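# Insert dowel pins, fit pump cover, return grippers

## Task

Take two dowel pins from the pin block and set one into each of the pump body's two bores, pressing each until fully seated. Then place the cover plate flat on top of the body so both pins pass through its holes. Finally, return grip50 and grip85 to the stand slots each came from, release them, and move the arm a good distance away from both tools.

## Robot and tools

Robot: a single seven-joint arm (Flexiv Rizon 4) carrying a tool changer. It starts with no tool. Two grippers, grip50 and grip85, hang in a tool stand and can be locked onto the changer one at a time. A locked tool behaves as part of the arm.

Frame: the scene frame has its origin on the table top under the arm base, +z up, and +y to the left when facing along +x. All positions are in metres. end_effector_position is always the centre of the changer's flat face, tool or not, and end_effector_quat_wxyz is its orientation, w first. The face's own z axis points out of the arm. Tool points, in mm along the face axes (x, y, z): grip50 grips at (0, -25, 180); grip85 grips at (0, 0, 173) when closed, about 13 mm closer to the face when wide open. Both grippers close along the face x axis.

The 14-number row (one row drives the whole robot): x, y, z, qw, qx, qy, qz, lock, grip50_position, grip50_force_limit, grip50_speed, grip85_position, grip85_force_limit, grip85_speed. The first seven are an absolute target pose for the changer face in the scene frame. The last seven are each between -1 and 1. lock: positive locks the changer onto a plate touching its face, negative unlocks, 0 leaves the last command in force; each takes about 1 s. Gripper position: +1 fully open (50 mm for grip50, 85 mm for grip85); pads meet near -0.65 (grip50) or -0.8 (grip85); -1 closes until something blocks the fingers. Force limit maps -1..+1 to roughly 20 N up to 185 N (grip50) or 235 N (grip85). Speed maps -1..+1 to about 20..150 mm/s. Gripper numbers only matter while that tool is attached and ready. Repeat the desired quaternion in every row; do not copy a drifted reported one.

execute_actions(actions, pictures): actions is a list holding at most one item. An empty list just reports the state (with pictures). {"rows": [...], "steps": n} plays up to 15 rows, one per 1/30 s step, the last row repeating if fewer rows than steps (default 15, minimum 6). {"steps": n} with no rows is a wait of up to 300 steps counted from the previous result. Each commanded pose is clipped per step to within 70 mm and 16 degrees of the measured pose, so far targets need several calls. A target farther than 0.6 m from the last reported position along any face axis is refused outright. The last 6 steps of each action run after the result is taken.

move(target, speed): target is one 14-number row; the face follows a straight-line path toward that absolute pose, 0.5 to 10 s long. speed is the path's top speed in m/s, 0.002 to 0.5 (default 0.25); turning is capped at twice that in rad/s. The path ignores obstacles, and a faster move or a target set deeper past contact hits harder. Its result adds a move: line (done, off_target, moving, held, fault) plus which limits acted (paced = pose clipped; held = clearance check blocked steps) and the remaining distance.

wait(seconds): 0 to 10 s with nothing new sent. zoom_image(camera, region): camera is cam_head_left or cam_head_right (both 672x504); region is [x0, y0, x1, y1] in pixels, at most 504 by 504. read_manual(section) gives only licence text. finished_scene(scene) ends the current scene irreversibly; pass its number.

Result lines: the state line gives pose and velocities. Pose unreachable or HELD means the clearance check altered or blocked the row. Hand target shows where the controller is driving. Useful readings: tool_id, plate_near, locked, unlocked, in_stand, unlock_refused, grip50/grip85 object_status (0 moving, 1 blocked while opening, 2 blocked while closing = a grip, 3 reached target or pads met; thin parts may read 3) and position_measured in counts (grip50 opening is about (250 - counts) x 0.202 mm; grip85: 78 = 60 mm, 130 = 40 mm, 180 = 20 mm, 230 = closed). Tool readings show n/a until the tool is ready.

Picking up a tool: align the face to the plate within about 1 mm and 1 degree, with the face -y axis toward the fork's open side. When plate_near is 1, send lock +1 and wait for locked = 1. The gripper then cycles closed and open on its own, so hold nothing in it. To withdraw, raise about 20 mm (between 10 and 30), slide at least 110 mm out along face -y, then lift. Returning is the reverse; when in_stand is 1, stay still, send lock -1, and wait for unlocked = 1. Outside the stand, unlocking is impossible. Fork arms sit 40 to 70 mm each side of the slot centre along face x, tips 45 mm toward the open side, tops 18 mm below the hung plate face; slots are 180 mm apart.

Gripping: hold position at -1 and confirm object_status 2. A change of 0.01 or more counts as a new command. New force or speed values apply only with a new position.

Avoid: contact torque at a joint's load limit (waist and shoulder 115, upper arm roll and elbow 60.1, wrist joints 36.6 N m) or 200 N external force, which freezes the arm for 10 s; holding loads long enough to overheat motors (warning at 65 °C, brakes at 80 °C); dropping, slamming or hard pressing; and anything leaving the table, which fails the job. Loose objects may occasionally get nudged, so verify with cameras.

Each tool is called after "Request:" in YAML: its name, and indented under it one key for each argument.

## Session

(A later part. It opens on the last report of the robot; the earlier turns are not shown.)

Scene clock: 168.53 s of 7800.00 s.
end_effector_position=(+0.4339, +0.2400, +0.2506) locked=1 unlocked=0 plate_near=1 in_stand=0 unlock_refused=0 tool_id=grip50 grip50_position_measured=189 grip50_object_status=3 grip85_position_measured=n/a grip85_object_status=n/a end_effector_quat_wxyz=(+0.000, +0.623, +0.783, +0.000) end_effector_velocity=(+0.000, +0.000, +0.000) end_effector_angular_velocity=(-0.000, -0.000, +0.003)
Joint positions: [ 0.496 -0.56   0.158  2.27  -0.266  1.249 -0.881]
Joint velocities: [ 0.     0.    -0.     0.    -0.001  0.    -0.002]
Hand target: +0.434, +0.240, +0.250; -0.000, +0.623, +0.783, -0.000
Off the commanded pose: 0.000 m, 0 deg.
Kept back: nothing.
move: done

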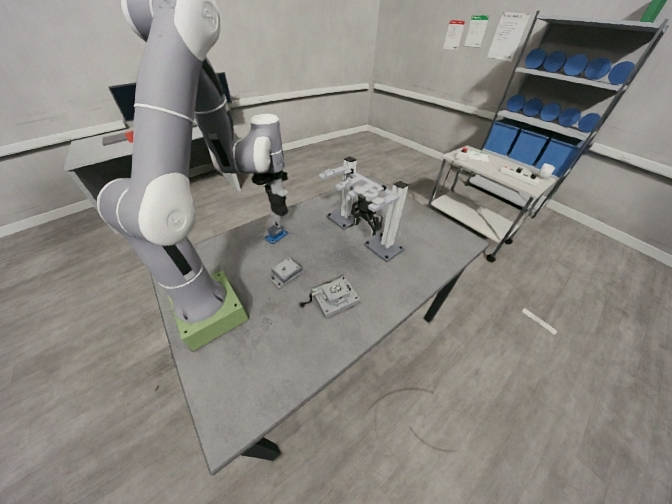

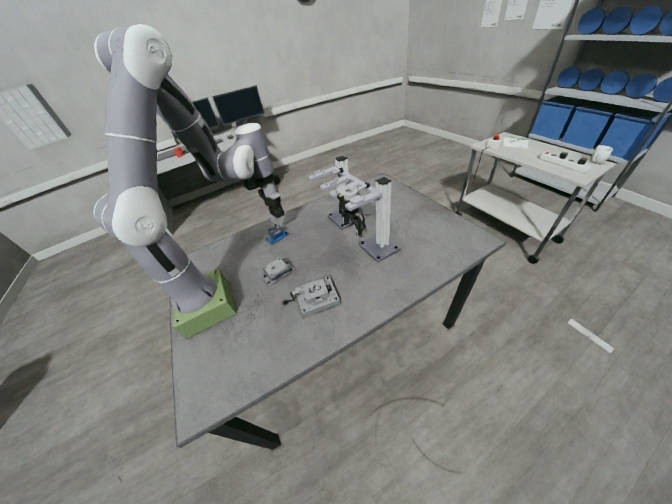

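Request:
move:
  target: [0.4357,0.2405,0.2495,0,0.6225,0.7826,0,0,-0.25,0.3,0,0,0,0]
  speed: 0.01

Request:
move:
  target: [0.4357,0.2405,0.238,0,0.6225,0.7826,0,0,-0.25,0.3,0,0,0,0]
  speed: 0.01

Request:
move:
  target: [0.4357,0.2405,0.238,0,0.6225,0.7826,0,0,-1,0.8,-0.5,0,0,0]
  speed: 0.01

Request:
move:
  target: [0.4357,0.2405,0.32,0,0.6225,0.7826,0,0,-1,0.8,-0.5,0,0,0]
  speed: 0.05

Scene clock: 169.53 s of 7800.00 s.
end_effector_position=(+0.4357, +0.2406, +0.2496) locked=1 unlocked=0 plate_near=1 in_stand=0 unlock_refused=0 tool_id=grip50 grip50_position_measured=189 grip50_object_status=3 grip85_position_measured=n/a grip85_object_status=n/a end_effector_quat_wxyz=(-0.000, +0.623, +0.782, +0.000) end_effector_velocity=(-0.000, -0.000, -0.000) end_effector_angular_velocity=(-0.000, +0.000, +0.000)
Joint positions: [ 0.495 -0.565  0.157  2.264 -0.266  1.248 -0.882]
Joint velocities: [ 0. -0. -0.  0. -0.  0.  0.]
Hand target: +0.436, +0.241, +0.250; -0.000, +0.623, +0.783, +0.000
Off the commanded pose: 0.000 m, 0 deg.
Kept back: nothing.
move: done

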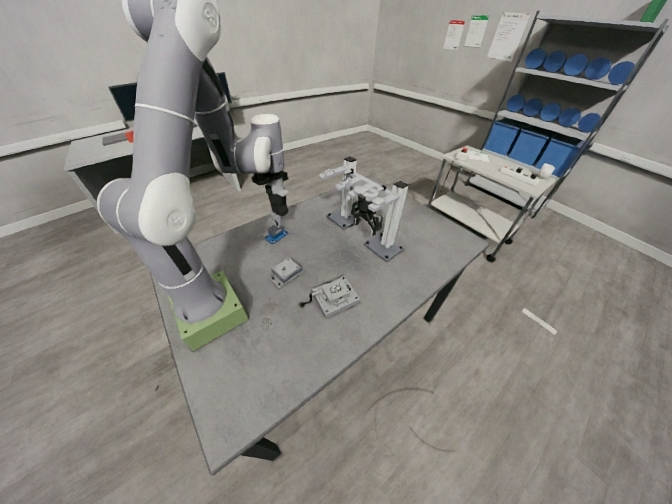

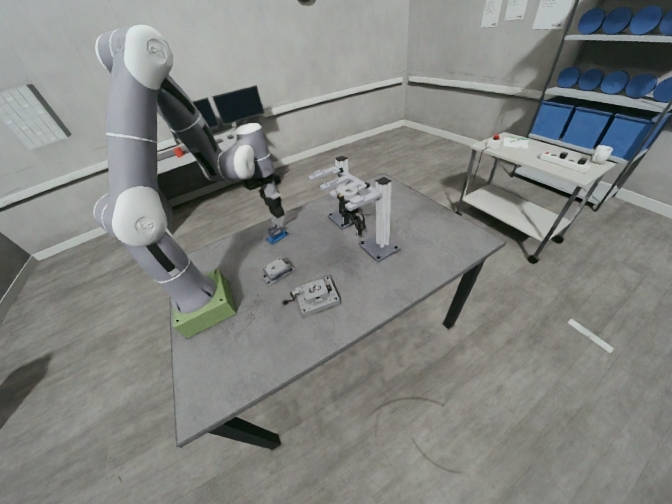

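Scene clock: 170.93 s of 7800.00 s.
end_effector_position=(+0.4357, +0.2405, +0.2381) locked=1 unlocked=0 plate_near=1 in_stand=0 unlock_refused=0 tool_id=grip50 grip50_position_measured=189 grip50_object_status=3 grip85_position_measured=n/a grip85_object_status=n/a end_effector_quat_wxyz=(-0.000, +0.622, +0.783, -0.000) end_effector_velocity=(+0.000, +0.000, +0.000) end_effector_angular_velocity=(-0.000, -0.000, -0.001)
Joint positions: [ 0.509 -0.594  0.139  2.265 -0.272  1.279 -0.877]
Joint velocities: [ 0.     0.    -0.     0.    -0.     0.     0.001]
Hand target: +0.436, +0.241, +0.238; -0.000, +0.623, +0.783, +0.000
Off the commanded pose: 0.000 m, 0 deg.
Kept back: nothing.
move: done

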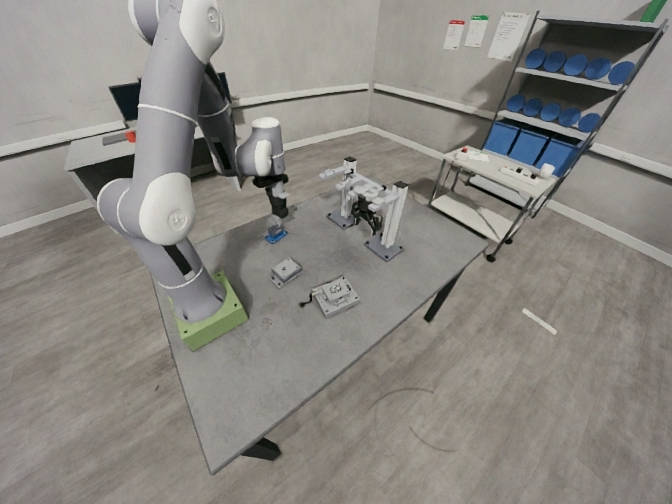

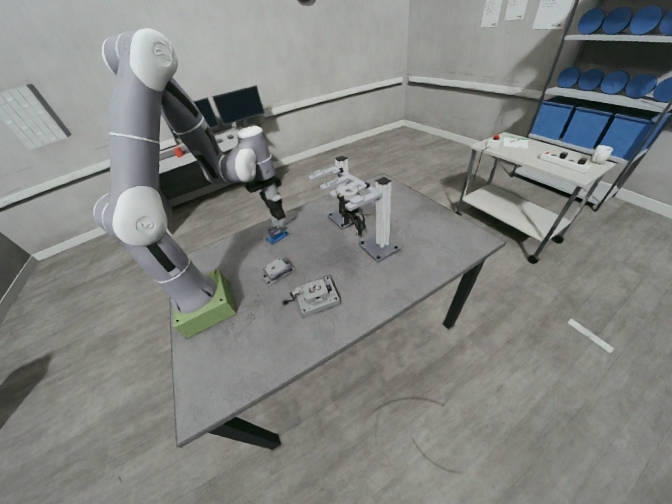

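Scene clock: 171.63 s of 7800.00 s.
end_effector_position=(+0.4357, +0.2405, +0.2381) locked=1 unlocked=0 plate_near=1 in_stand=0 unlock_refused=0 tool_id=grip50 grip50_position_measured=251 grip50_object_status=3 grip85_position_measured=n/a grip85_object_status=n/a end_effector_quat_wxyz=(+0.000, +0.622, +0.783, -0.000) end_effector_velocity=(-0.000, +0.000, +0.000) end_effector_angular_velocity=(+0.000, +0.000, +0.001)
Joint positions: [ 0.509 -0.594  0.139  2.265 -0.272  1.279 -0.877]
Joint velocities: [ 0.     0.     0.     0.     0.     0.    -0.001]
Hand target: +0.436, +0.241, +0.238; -0.000, +0.623, +0.783, -0.000
Off the commanded pose: 0.000 m, 0 deg.
Kept back: nothing.
move: done

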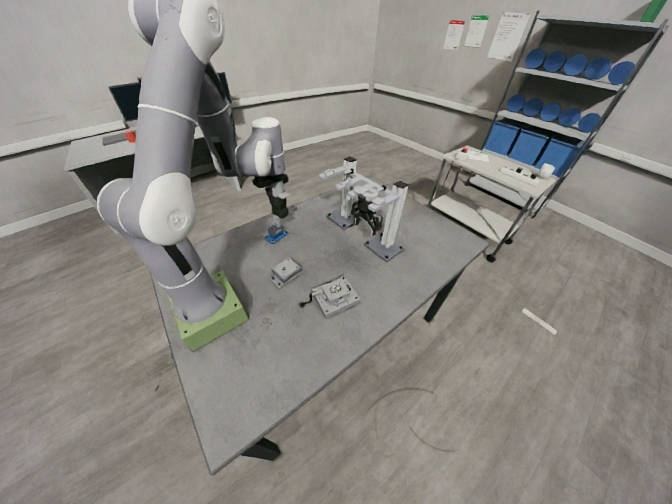

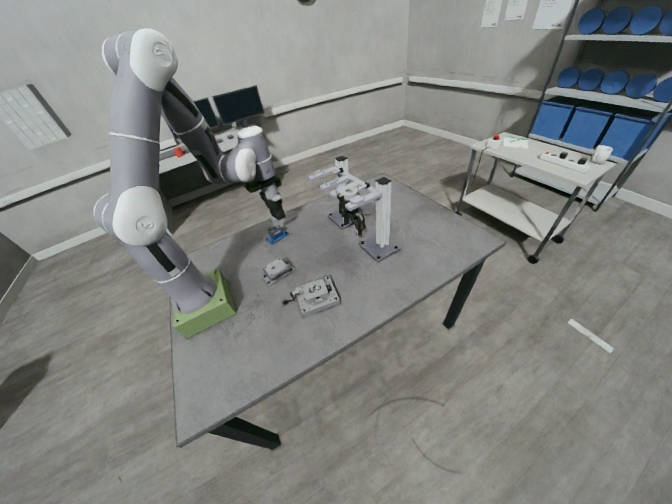

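Scene clock: 173.53 s of 7800.00 s.
end_effector_position=(+0.4356, +0.2405, +0.3202) locked=1 unlocked=0 plate_near=1 in_stand=0 unlock_refused=0 tool_id=grip50 grip50_position_measured=251 grip50_object_status=3 grip85_position_measured=n/a grip85_object_status=n/a end_effector_quat_wxyz=(+0.000, +0.622, +0.783, +0.000) end_effector_velocity=(-0.000, -0.000, -0.000) end_effector_angular_velocity=(-0.000, +0.000, +0.001)
Joint positions: [ 0.437 -0.393  0.244  2.237 -0.187  1.048 -0.938]
Joint velocities: [-0.001 -0.     0.001  0.001 -0.     0.    -0.001]
Hand target: +0.436, +0.240, +0.320; +0.000, +0.622, +0.783, -0.000
Off the commanded pose: 0.000 m, 0 deg.
Kept back: nothing.
move: done

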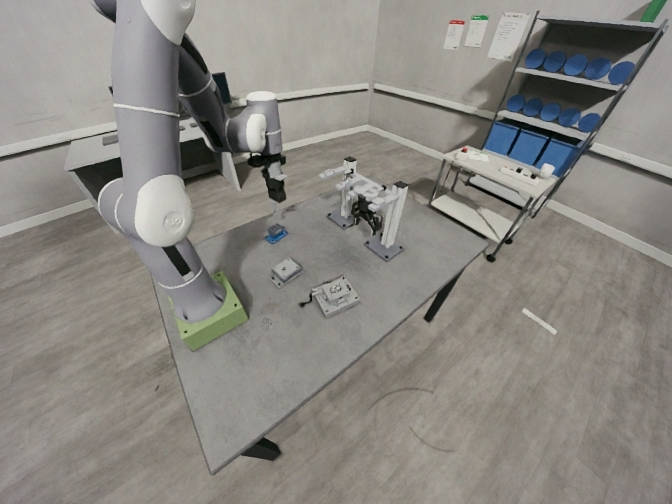

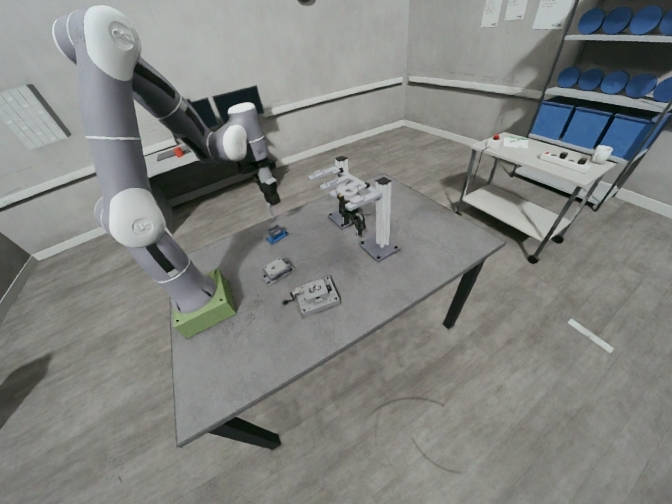

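Ambiguous (higher force).

Request:
zoom_image:
  camera: "cam_head_left"
  region: [245,185,315,250]

Request:
zoom_image:
  camera: "cam_head_right"
  region: [245,185,315,250]

Region (245, 185, 315, 250) of cam_head_left's 672x504 image, scaled by 7.200, with more detail than that image has; it fills the top 468 rows of this view, and the rest is white.

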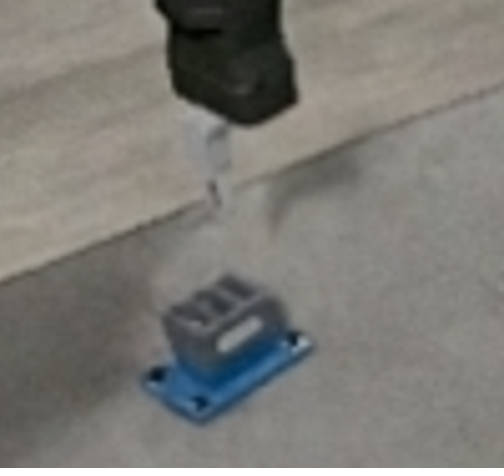

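Region (245, 185, 315, 250) of cam_head_right's 672x504 image, scaled by 7.200, with more detail than that image has; it fills the top 468 rows of this view, and the rest is white.

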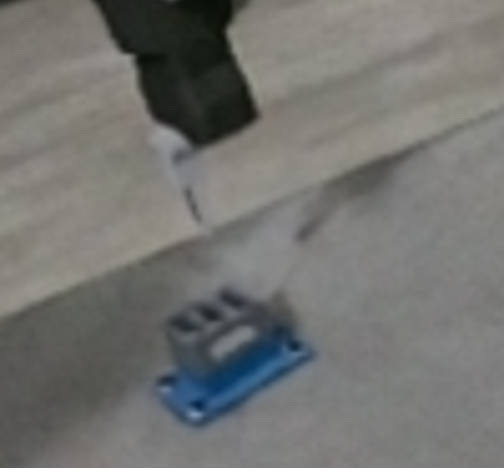

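Request:
move:
  target: [0.3984,-0.2315,0.31,0,0.770,0.638,0,0,-1,0.8,-0.5,0,0,0]
  speed: 0.15

Request:
move:
  target: [0.3984,-0.2315,0.272,0,0.770,0.638,0,0,-1,0.8,-0.5,0,0,0]
  speed: 0.03

Request:
move:
  target: [0.3984,-0.2315,0.266,0,0.770,0.638,0,0,-1,0.8,-0.5,0,0,0]
  speed: 0.005

Request:
zoom_image:
  camera: "cam_head_left"
  region: [290,250,370,320]

Request:
zoom_image:
  camera: "cam_head_right"
  region: [275,250,355,320]

Scene clock: 177.67 s of 7800.00 s.
end_effector_position=(+0.3989, -0.2316, +0.3098) locked=1 unlocked=0 plate_near=1 in_stand=0 unlock_refused=0 tool_id=grip50 grip50_position_measured=251 grip50_object_status=3 grip85_position_measured=n/a grip85_object_status=n/a end_effector_quat_wxyz=(+0.002, +0.770, +0.638, +0.000) end_effector_velocity=(+0.000, -0.000, +0.000) end_effector_angular_velocity=(-0.000, -0.000, -0.000)
Joint positions: [-0.28  -0.337 -0.033  2.351  0.032  1.123 -1.689]
Joint velocities: [ 0.  0. -0. -0.  0.  0. -0.]
Hand target: +0.399, -0.232, +0.310; +0.001, +0.770, +0.638, -0.000
Off the commanded pose: 0.001 m, 0 deg.
Kept back: nothing.
move: done

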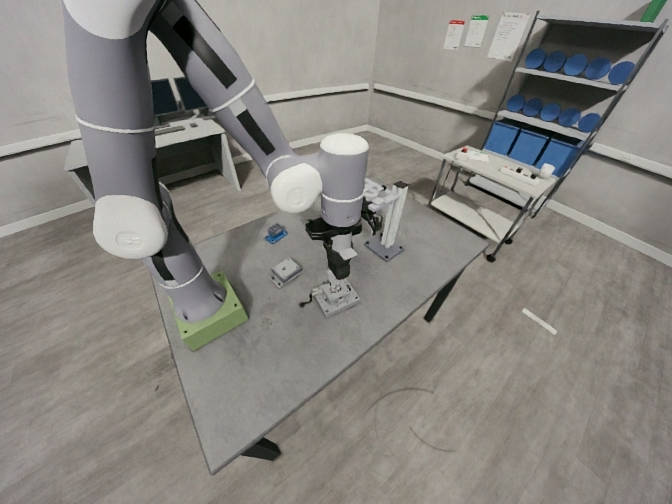

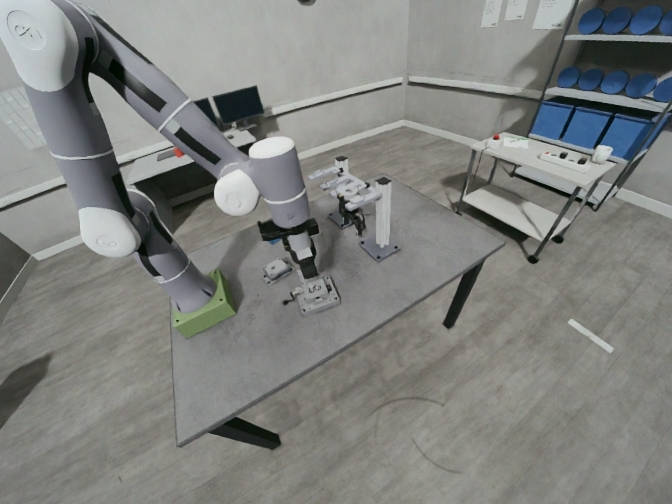

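Scene clock: 179.17 s of 7800.00 s.
end_effector_position=(+0.3984, -0.2315, +0.2719) locked=1 unlocked=0 plate_near=1 in_stand=0 unlock_refused=0 tool_id=grip50 grip50_position_measured=251 grip50_object_status=3 grip85_position_measured=n/a grip85_object_status=n/a end_effector_quat_wxyz=(-0.000, +0.770, +0.638, -0.000) end_effector_velocity=(+0.000, -0.000, +0.000) end_effector_angular_velocity=(-0.000, -0.001, +0.001)
Joint positions: [-0.285 -0.449 -0.025  2.349  0.046  1.229 -1.699]
Joint velocities: [-0.    -0.     0.    -0.    -0.     0.    -0.001]
Hand target: +0.398, -0.232, +0.272; -0.000, +0.770, +0.638, +0.000
Off the commanded pose: 0.000 m, 0 deg.
Kept back: nothing.
move: done

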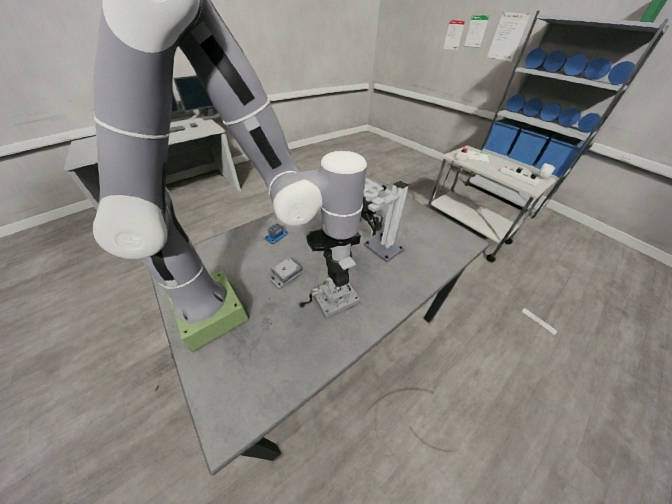

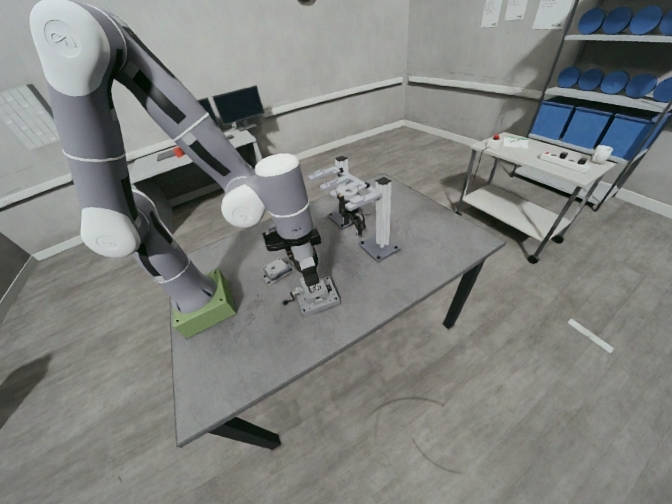

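Scene clock: 180.57 s of 7800.00 s.
end_effector_position=(+0.3992, -0.2316, +0.2672) locked=1 unlocked=0 plate_near=1 in_stand=0 unlock_refused=0 tool_id=grip50 grip50_position_measured=251 grip50_object_status=3 grip85_position_measured=n/a grip85_object_status=n/a end_effector_quat_wxyz=(+0.001, +0.770, +0.638, +0.001) end_effector_velocity=(+0.000, -0.000, +0.000) end_effector_angular_velocity=(+0.000, -0.000, +0.000)
Joint positions: [-0.287 -0.465 -0.022  2.347  0.046  1.247 -1.699]
Joint velocities: [-0.     0.     0.    -0.     0.    -0.    -0.001]
Hand target: +0.398, -0.232, +0.266; -0.000, +0.770, +0.638, +0.000
Off the commanded pose: 0.001 m, 0 deg.
Kept back: nothing.
move: done

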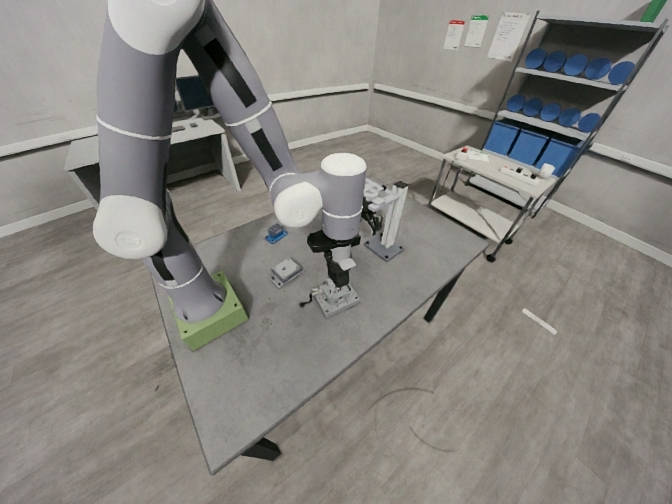

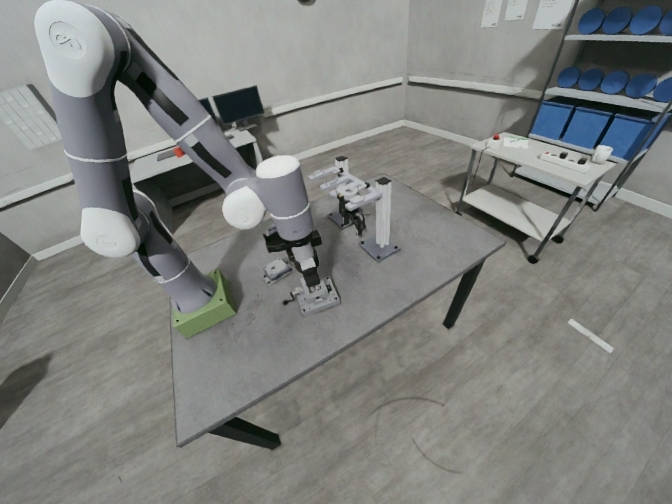

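Region (290, 250, 370, 320) of cam_head_left's 672x504 image, scaled by 6.300, with more detail than that image has; it fills the top 441 rows of this view, and the rest is white.

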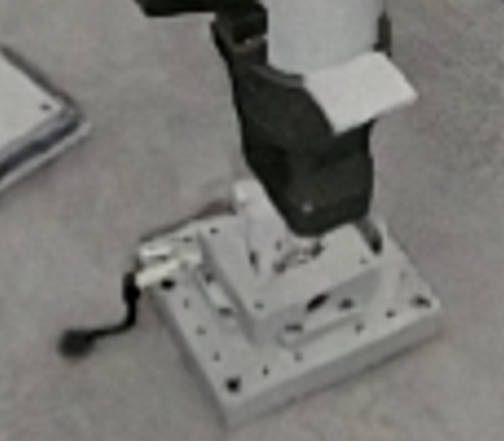

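Region (275, 250, 355, 320) of cam_head_right's 672x504 image, scaled by 6.300, with more detail than that image has; it fills the top 441 rows of this view, and the rest is white.

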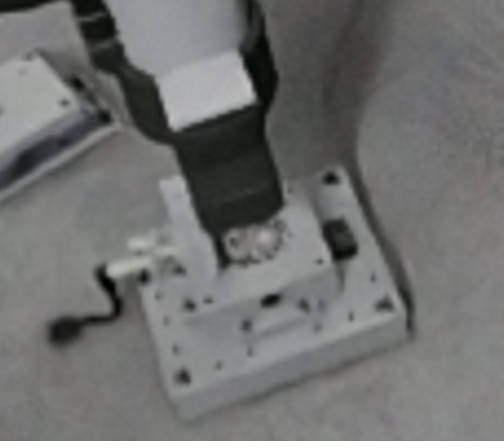

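Request:
move:
  target: [0.3945,-0.2308,0.2665,0,0.770,0.638,0,0,-1,0.8,-0.5,0,0,0]
  speed: 0.003

Request:
move:
  target: [0.4018,-0.2334,0.2665,0,0.770,0.638,0,0,-1,0.8,-0.5,0,0,0]
  speed: 0.003

Scene clock: 182.87 s of 7800.00 s.
end_effector_position=(+0.3959, -0.2310, +0.2675) locked=1 unlocked=0 plate_near=1 in_stand=0 unlock_refused=0 tool_id=grip50 grip50_position_measured=251 grip50_object_status=3 grip85_position_measured=n/a grip85_object_status=n/a end_effector_quat_wxyz=(+0.002, +0.770, +0.638, +0.001) end_effector_velocity=(+0.000, -0.000, +0.000) end_effector_angular_velocity=(-0.000, -0.000, +0.001)
Joint positions: [-0.288 -0.46  -0.021  2.357  0.045  1.253 -1.7  ]
Joint velocities: [-0.001  0.     0.    -0.    -0.001  0.    -0.   ]
Hand target: +0.395, -0.231, +0.266; +0.000, +0.770, +0.638, -0.000
Off the commanded pose: 0.002 m, 0 deg.
Kept back: nothing.
move: done

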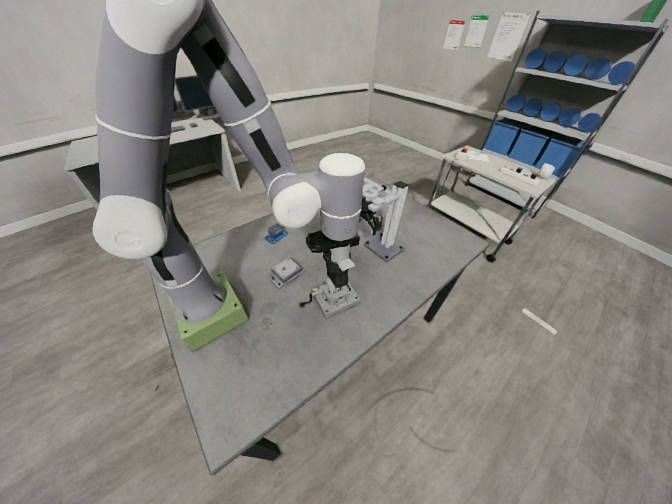

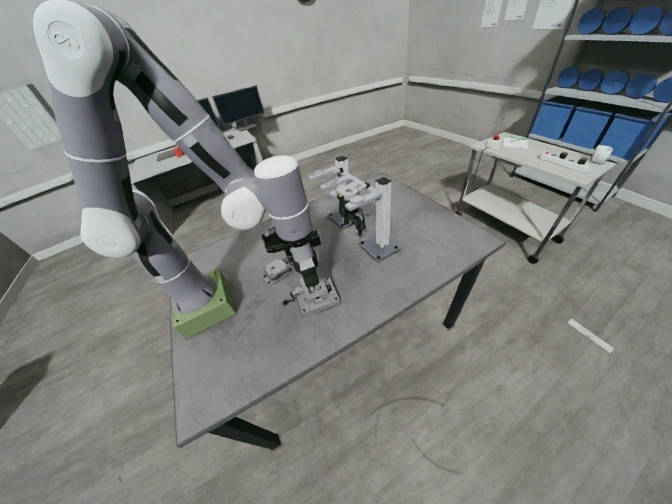

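Scene clock: 185.23 s of 7800.00 s.
end_effector_position=(+0.4020, -0.2331, +0.2670) locked=1 unlocked=0 plate_near=1 in_stand=0 unlock_refused=0 tool_id=grip50 grip50_position_measured=251 grip50_object_status=3 grip85_position_measured=n/a grip85_object_status=n/a end_effector_quat_wxyz=(+0.000, +0.770, +0.638, +0.000) end_effector_velocity=(+0.000, -0.000, +0.000) end_effector_angular_velocity=(-0.000, -0.000, +0.001)
Joint positions: [-0.29  -0.469 -0.021  2.337  0.045  1.239 -1.7  ]
Joint velocities: [-0.    -0.     0.    -0.     0.    -0.    -0.001]
Hand target: +0.402, -0.233, +0.267; -0.000, +0.770, +0.638, +0.000
Off the commanded pose: 0.001 m, 0 deg.
Kept back: nothing.
move: done

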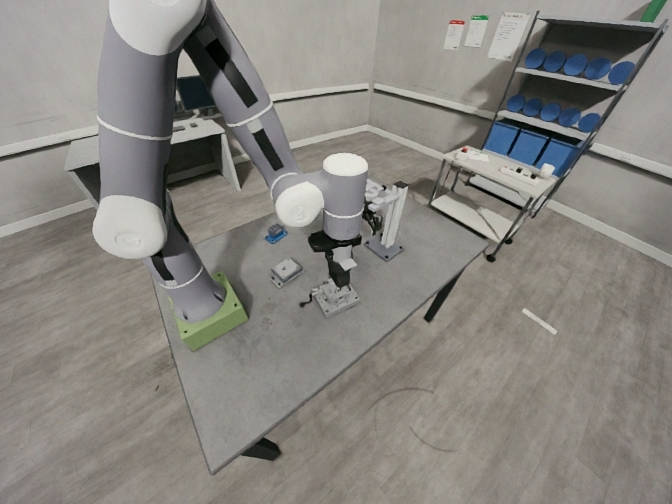

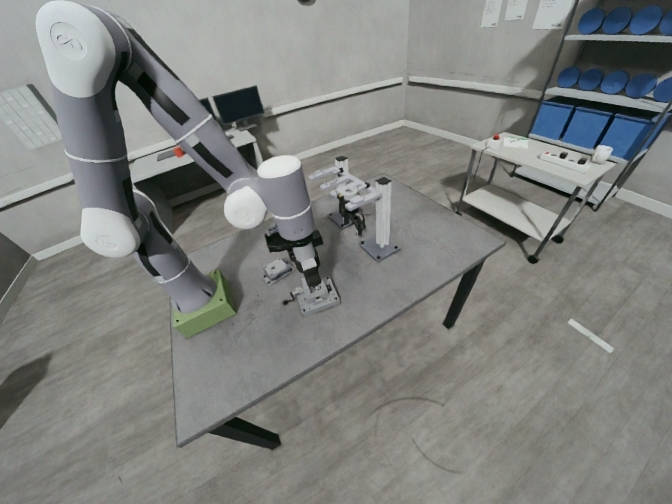

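Request:
move:
  target: [0.4040,-0.2020,0.2685,0,0.770,0.638,0,0,-1,0.8,-0.5,0,0,0]
  speed: 0.01

Request:
zoom_image:
  camera: "cam_head_left"
  region: [315,272,359,312]

Request:
zoom_image:
  camera: "cam_head_right"
  region: [294,270,338,310]

Scene clock: 188.80 s of 7800.00 s.
end_effector_position=(+0.4039, -0.2020, +0.2684) locked=1 unlocked=0 plate_near=1 in_stand=0 unlock_refused=0 tool_id=grip50 grip50_position_measured=251 grip50_object_status=3 grip85_position_measured=n/a grip85_object_status=n/a end_effector_quat_wxyz=(-0.000, +0.770, +0.638, -0.000) end_effector_velocity=(-0.000, -0.000, +0.000) end_effector_angular_velocity=(-0.000, +0.000, -0.001)
Joint positions: [-0.22  -0.448 -0.021  2.375  0.045  1.255 -1.631]
Joint velocities: [ 0.     0.    -0.001  0.    -0.    -0.     0.001]
Hand target: +0.404, -0.202, +0.268; -0.000, +0.770, +0.638, +0.000
Off the commanded pose: 0.000 m, 0 deg.
Kept back: nothing.
move: done

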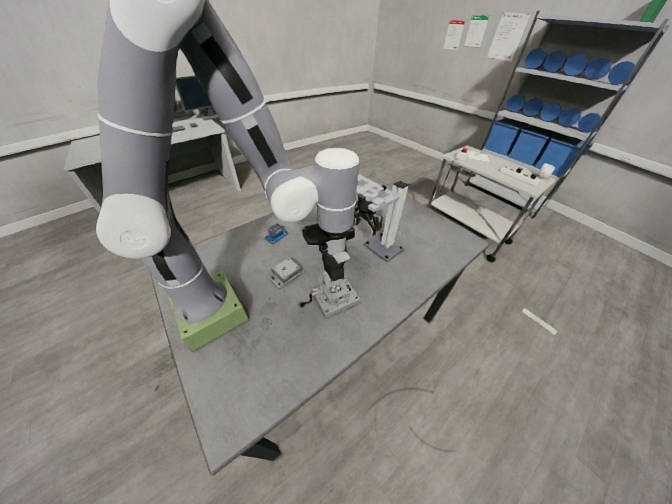

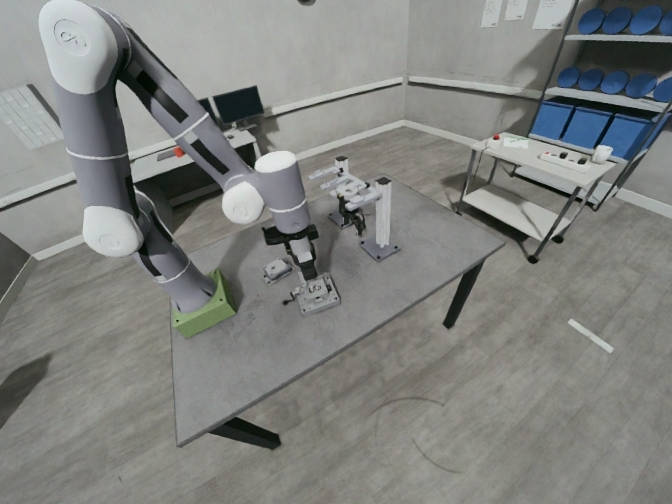

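Region (315, 272, 359, 312) of cam_head_left's 672x504 image, scaled by 11.455, with more detail than that image has; it fills the top 458 rows of this view, and the rest is white.

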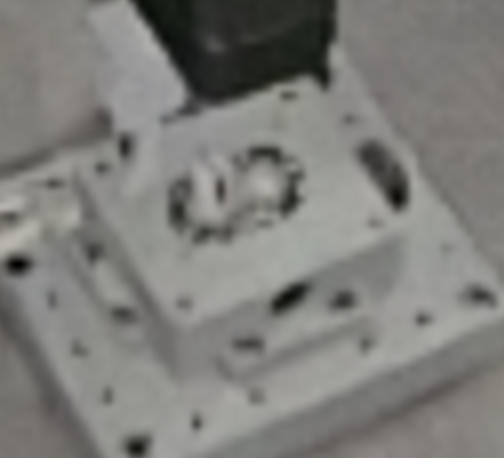

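Region (294, 270, 338, 310) of cam_head_right's 672x504 image, scaled by 11.455, with more detail than that image has; it fills the top 458 rows of this view, and the rest is white.

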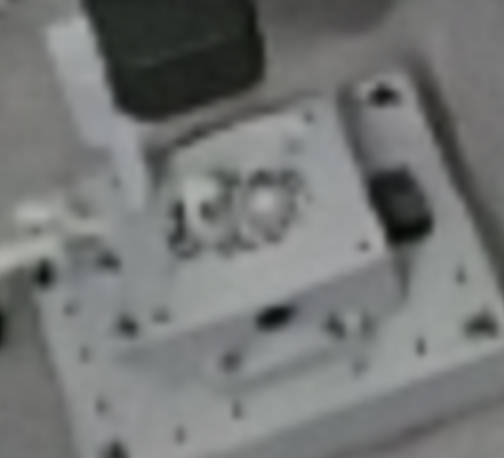

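Request:
move:
  target: [0.4040,-0.2020,0.295,0,0.770,0.638,0,0,-1,0.8,-0.5,0,0,0]
  speed: 0.05

Request:
move:
  target: [0.4522,-0.2142,0.295,0,0.770,0.638,0,0,-1,0.8,-0.5,0,0,0]
  speed: 0.05

Request:
move:
  target: [0.4522,-0.2142,0.269,0,0.770,0.638,0,0,-1,0.8,-0.5,0,0,0]
  speed: 0.03

Request:
move:
  target: [0.4522,-0.2142,0.2665,0,0.770,0.638,0,0,-1,0.8,-0.5,0,0,0]
  speed: 0.004

Request:
move:
  target: [0.4537,-0.2063,0.2665,0,0.770,0.638,0,0,-1,0.8,-0.5,0,0,0]
  speed: 0.003

Request:
zoom_image:
  camera: "cam_head_left"
  region: [315,272,359,312]

Request:
zoom_image:
  camera: "cam_head_right"
  region: [294,270,338,310]

Scene clock: 190.33 s of 7800.00 s.
end_effector_position=(+0.4041, -0.2020, +0.2952) locked=1 unlocked=0 plate_near=1 in_stand=0 unlock_refused=0 tool_id=grip50 grip50_position_measured=251 grip50_object_status=3 grip85_position_measured=n/a grip85_object_status=n/a end_effector_quat_wxyz=(+0.000, +0.770, +0.638, +0.000) end_effector_velocity=(-0.000, +0.000, -0.000) end_effector_angular_velocity=(+0.000, +0.000, -0.001)
Joint positions: [-0.218 -0.366 -0.026  2.378  0.036  1.177 -1.625]
Joint velocities: [ 0.    -0.    -0.     0.     0.     0.     0.001]
Hand target: +0.404, -0.202, +0.295; +0.000, +0.770, +0.638, -0.000
Off the commanded pose: 0.000 m, 0 deg.
Kept back: nothing.
move: done

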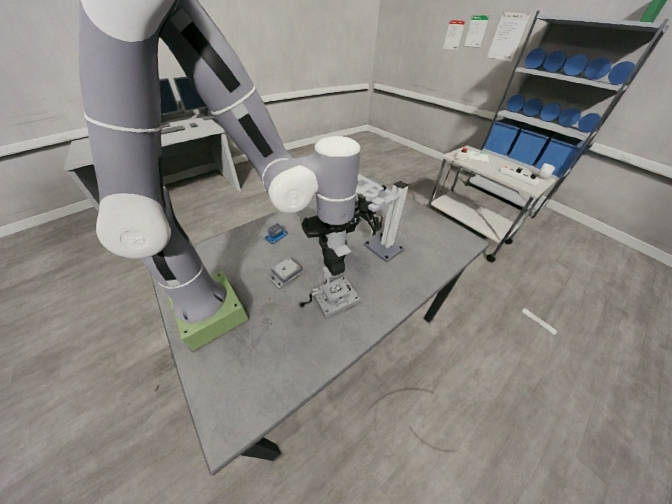

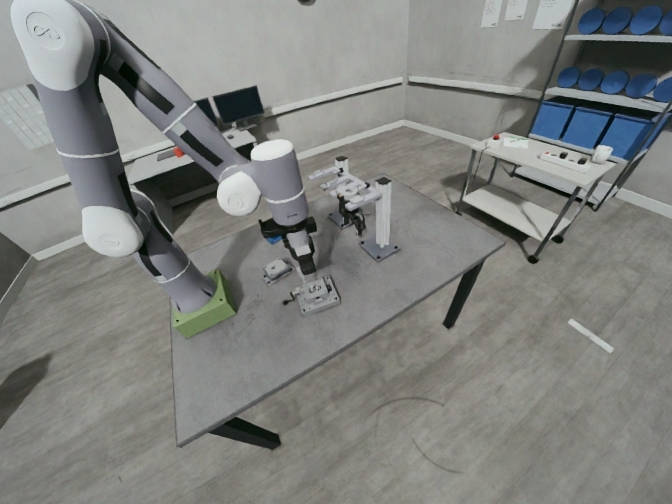

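Scene clock: 191.60 s of 7800.00 s.
end_effector_position=(+0.4524, -0.2142, +0.2953) locked=1 unlocked=0 plate_near=1 in_stand=0 unlock_refused=0 tool_id=grip50 grip50_position_measured=251 grip50_object_status=3 grip85_position_measured=n/a grip85_object_status=n/a end_effector_quat_wxyz=(+0.000, +0.770, +0.638, +0.000) end_effector_velocity=(+0.000, -0.000, +0.000) end_effector_angular_velocity=(-0.000, -0.000, -0.000)
Joint positions: [-0.223 -0.438 -0.026  2.234  0.035  1.105 -1.627]
Joint velocities: [-0.  0. -0. -0. -0. -0.  0.]
Hand target: +0.452, -0.214, +0.295; -0.000, +0.770, +0.638, +0.000
Off the commanded pose: 0.000 m, 0 deg.
Kept back: nothing.
move: done

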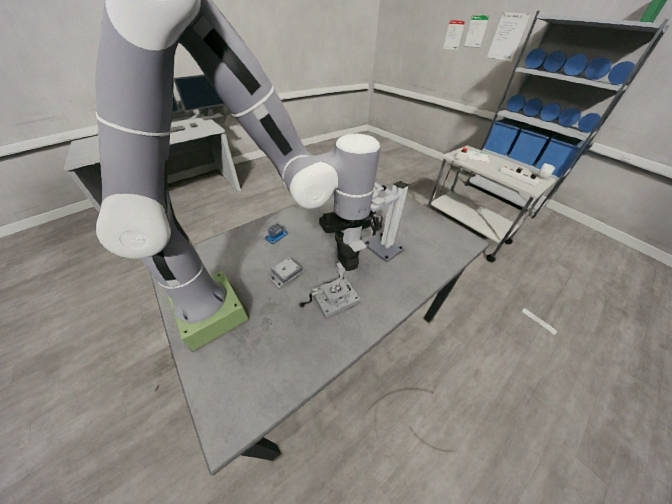

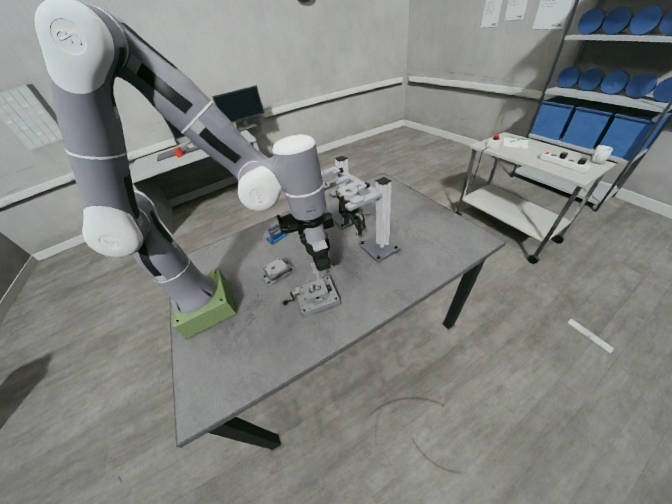

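Scene clock: 192.70 s of 7800.00 s.
end_effector_position=(+0.4522, -0.2142, +0.2689) locked=1 unlocked=0 plate_near=1 in_stand=0 unlock_refused=0 tool_id=grip50 grip50_position_measured=251 grip50_object_status=3 grip85_position_measured=n/a grip85_object_status=n/a end_effector_quat_wxyz=(-0.000, +0.770, +0.638, -0.000) end_effector_velocity=(+0.000, +0.000, -0.000) end_effector_angular_velocity=(+0.001, -0.000, -0.000)
Joint positions: [-0.224 -0.508 -0.023  2.232  0.041  1.172 -1.631]
Joint velocities: [-0.001 -0.     0.001 -0.     0.     0.    -0.   ]
Hand target: +0.452, -0.214, +0.269; -0.000, +0.770, +0.638, +0.000
Off the commanded pose: 0.000 m, 0 deg.
Kept back: nothing.
move: done

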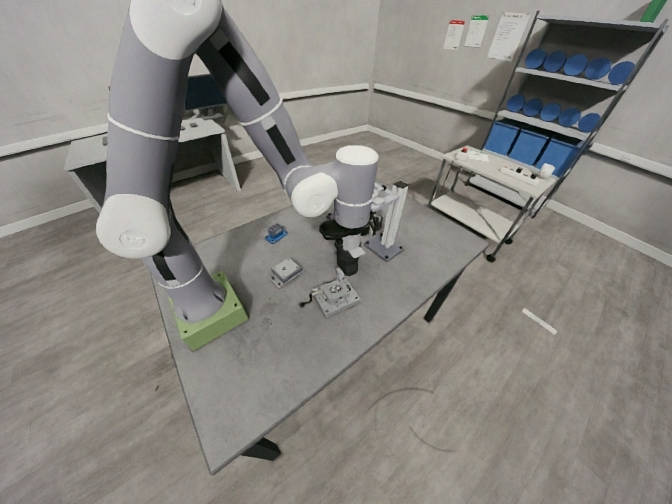

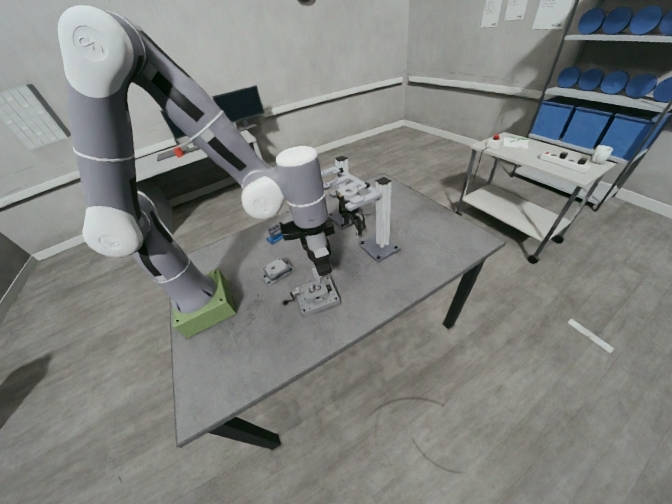

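Scene clock: 193.53 s of 7800.00 s.
end_effector_position=(+0.4526, -0.2143, +0.2672) locked=1 unlocked=0 plate_near=1 in_stand=0 unlock_refused=0 tool_id=grip50 grip50_position_measured=251 grip50_object_status=3 grip85_position_measured=n/a grip85_object_status=n/a end_effector_quat_wxyz=(+0.001, +0.770, +0.638, +0.000) end_effector_velocity=(-0.000, -0.000, +0.000) end_effector_angular_velocity=(-0.000, -0.000, -0.000)
Joint positions: [-0.225 -0.514 -0.022  2.232  0.041  1.179 -1.631]
Joint velocities: [-0.  0. -0.  0. -0.  0. -0.]
Hand target: +0.452, -0.214, +0.267; -0.000, +0.770, +0.638, +0.000
Off the commanded pose: 0.001 m, 0 deg.
Kept back: nothing.
move: done

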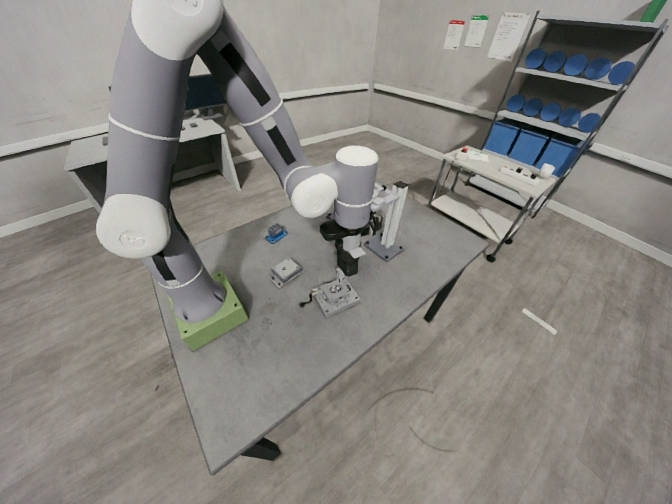

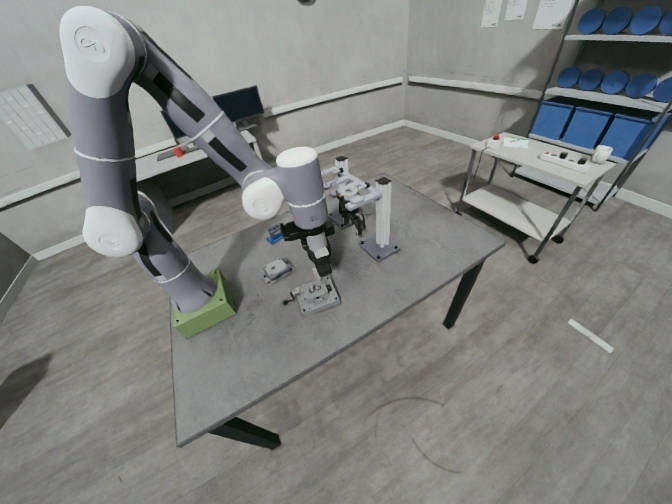

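Scene clock: 196.47 s of 7800.00 s.
end_effector_position=(+0.4541, -0.2073, +0.2672) locked=1 unlocked=0 plate_near=1 in_stand=0 unlock_refused=0 tool_id=grip50 grip50_position_measured=251 grip50_object_status=3 grip85_position_measured=n/a grip85_object_status=n/a end_effector_quat_wxyz=(+0.001, +0.770, +0.638, +0.000) end_effector_velocity=(-0.000, -0.000, -0.000) end_effector_angular_velocity=(-0.000, +0.000, -0.000)
Joint positions: [-0.209 -0.512 -0.024  2.237  0.041  1.183 -1.615]
Joint velocities: [ 0. -0. -0.  0.  0. -0. -0.]
Hand target: +0.454, -0.206, +0.266; -0.000, +0.770, +0.638, +0.000
Off the commanded pose: 0.001 m, 0 deg.
Kept back: nothing.
move: done

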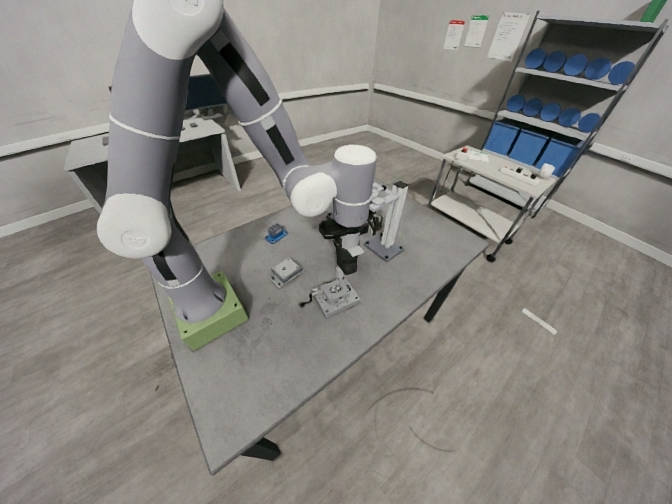

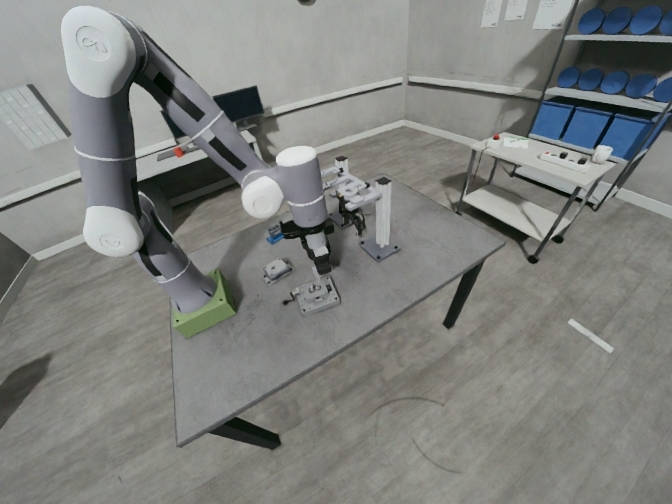

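Region (315, 272, 359, 312) of cam_head_left's 672x504 image, scaled by 11.455, with more detail than that image has; it fills the top 458 rows of this view, and the rest is white.

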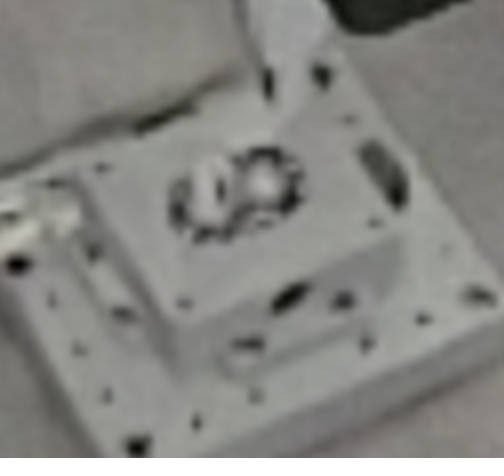

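Region (294, 270, 338, 310) of cam_head_right's 672x504 image, scaled by 11.455, with more detail than that image has; it fills the top 458 rows of this view, and the rest is white.

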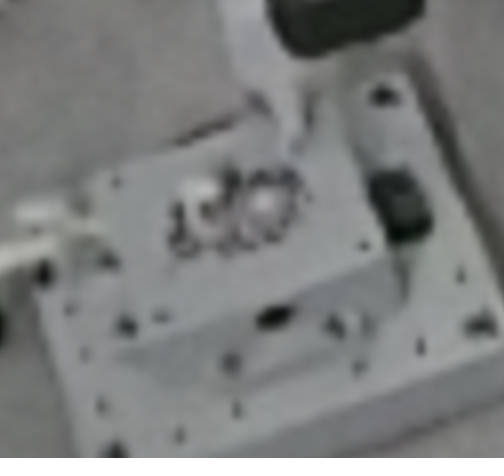

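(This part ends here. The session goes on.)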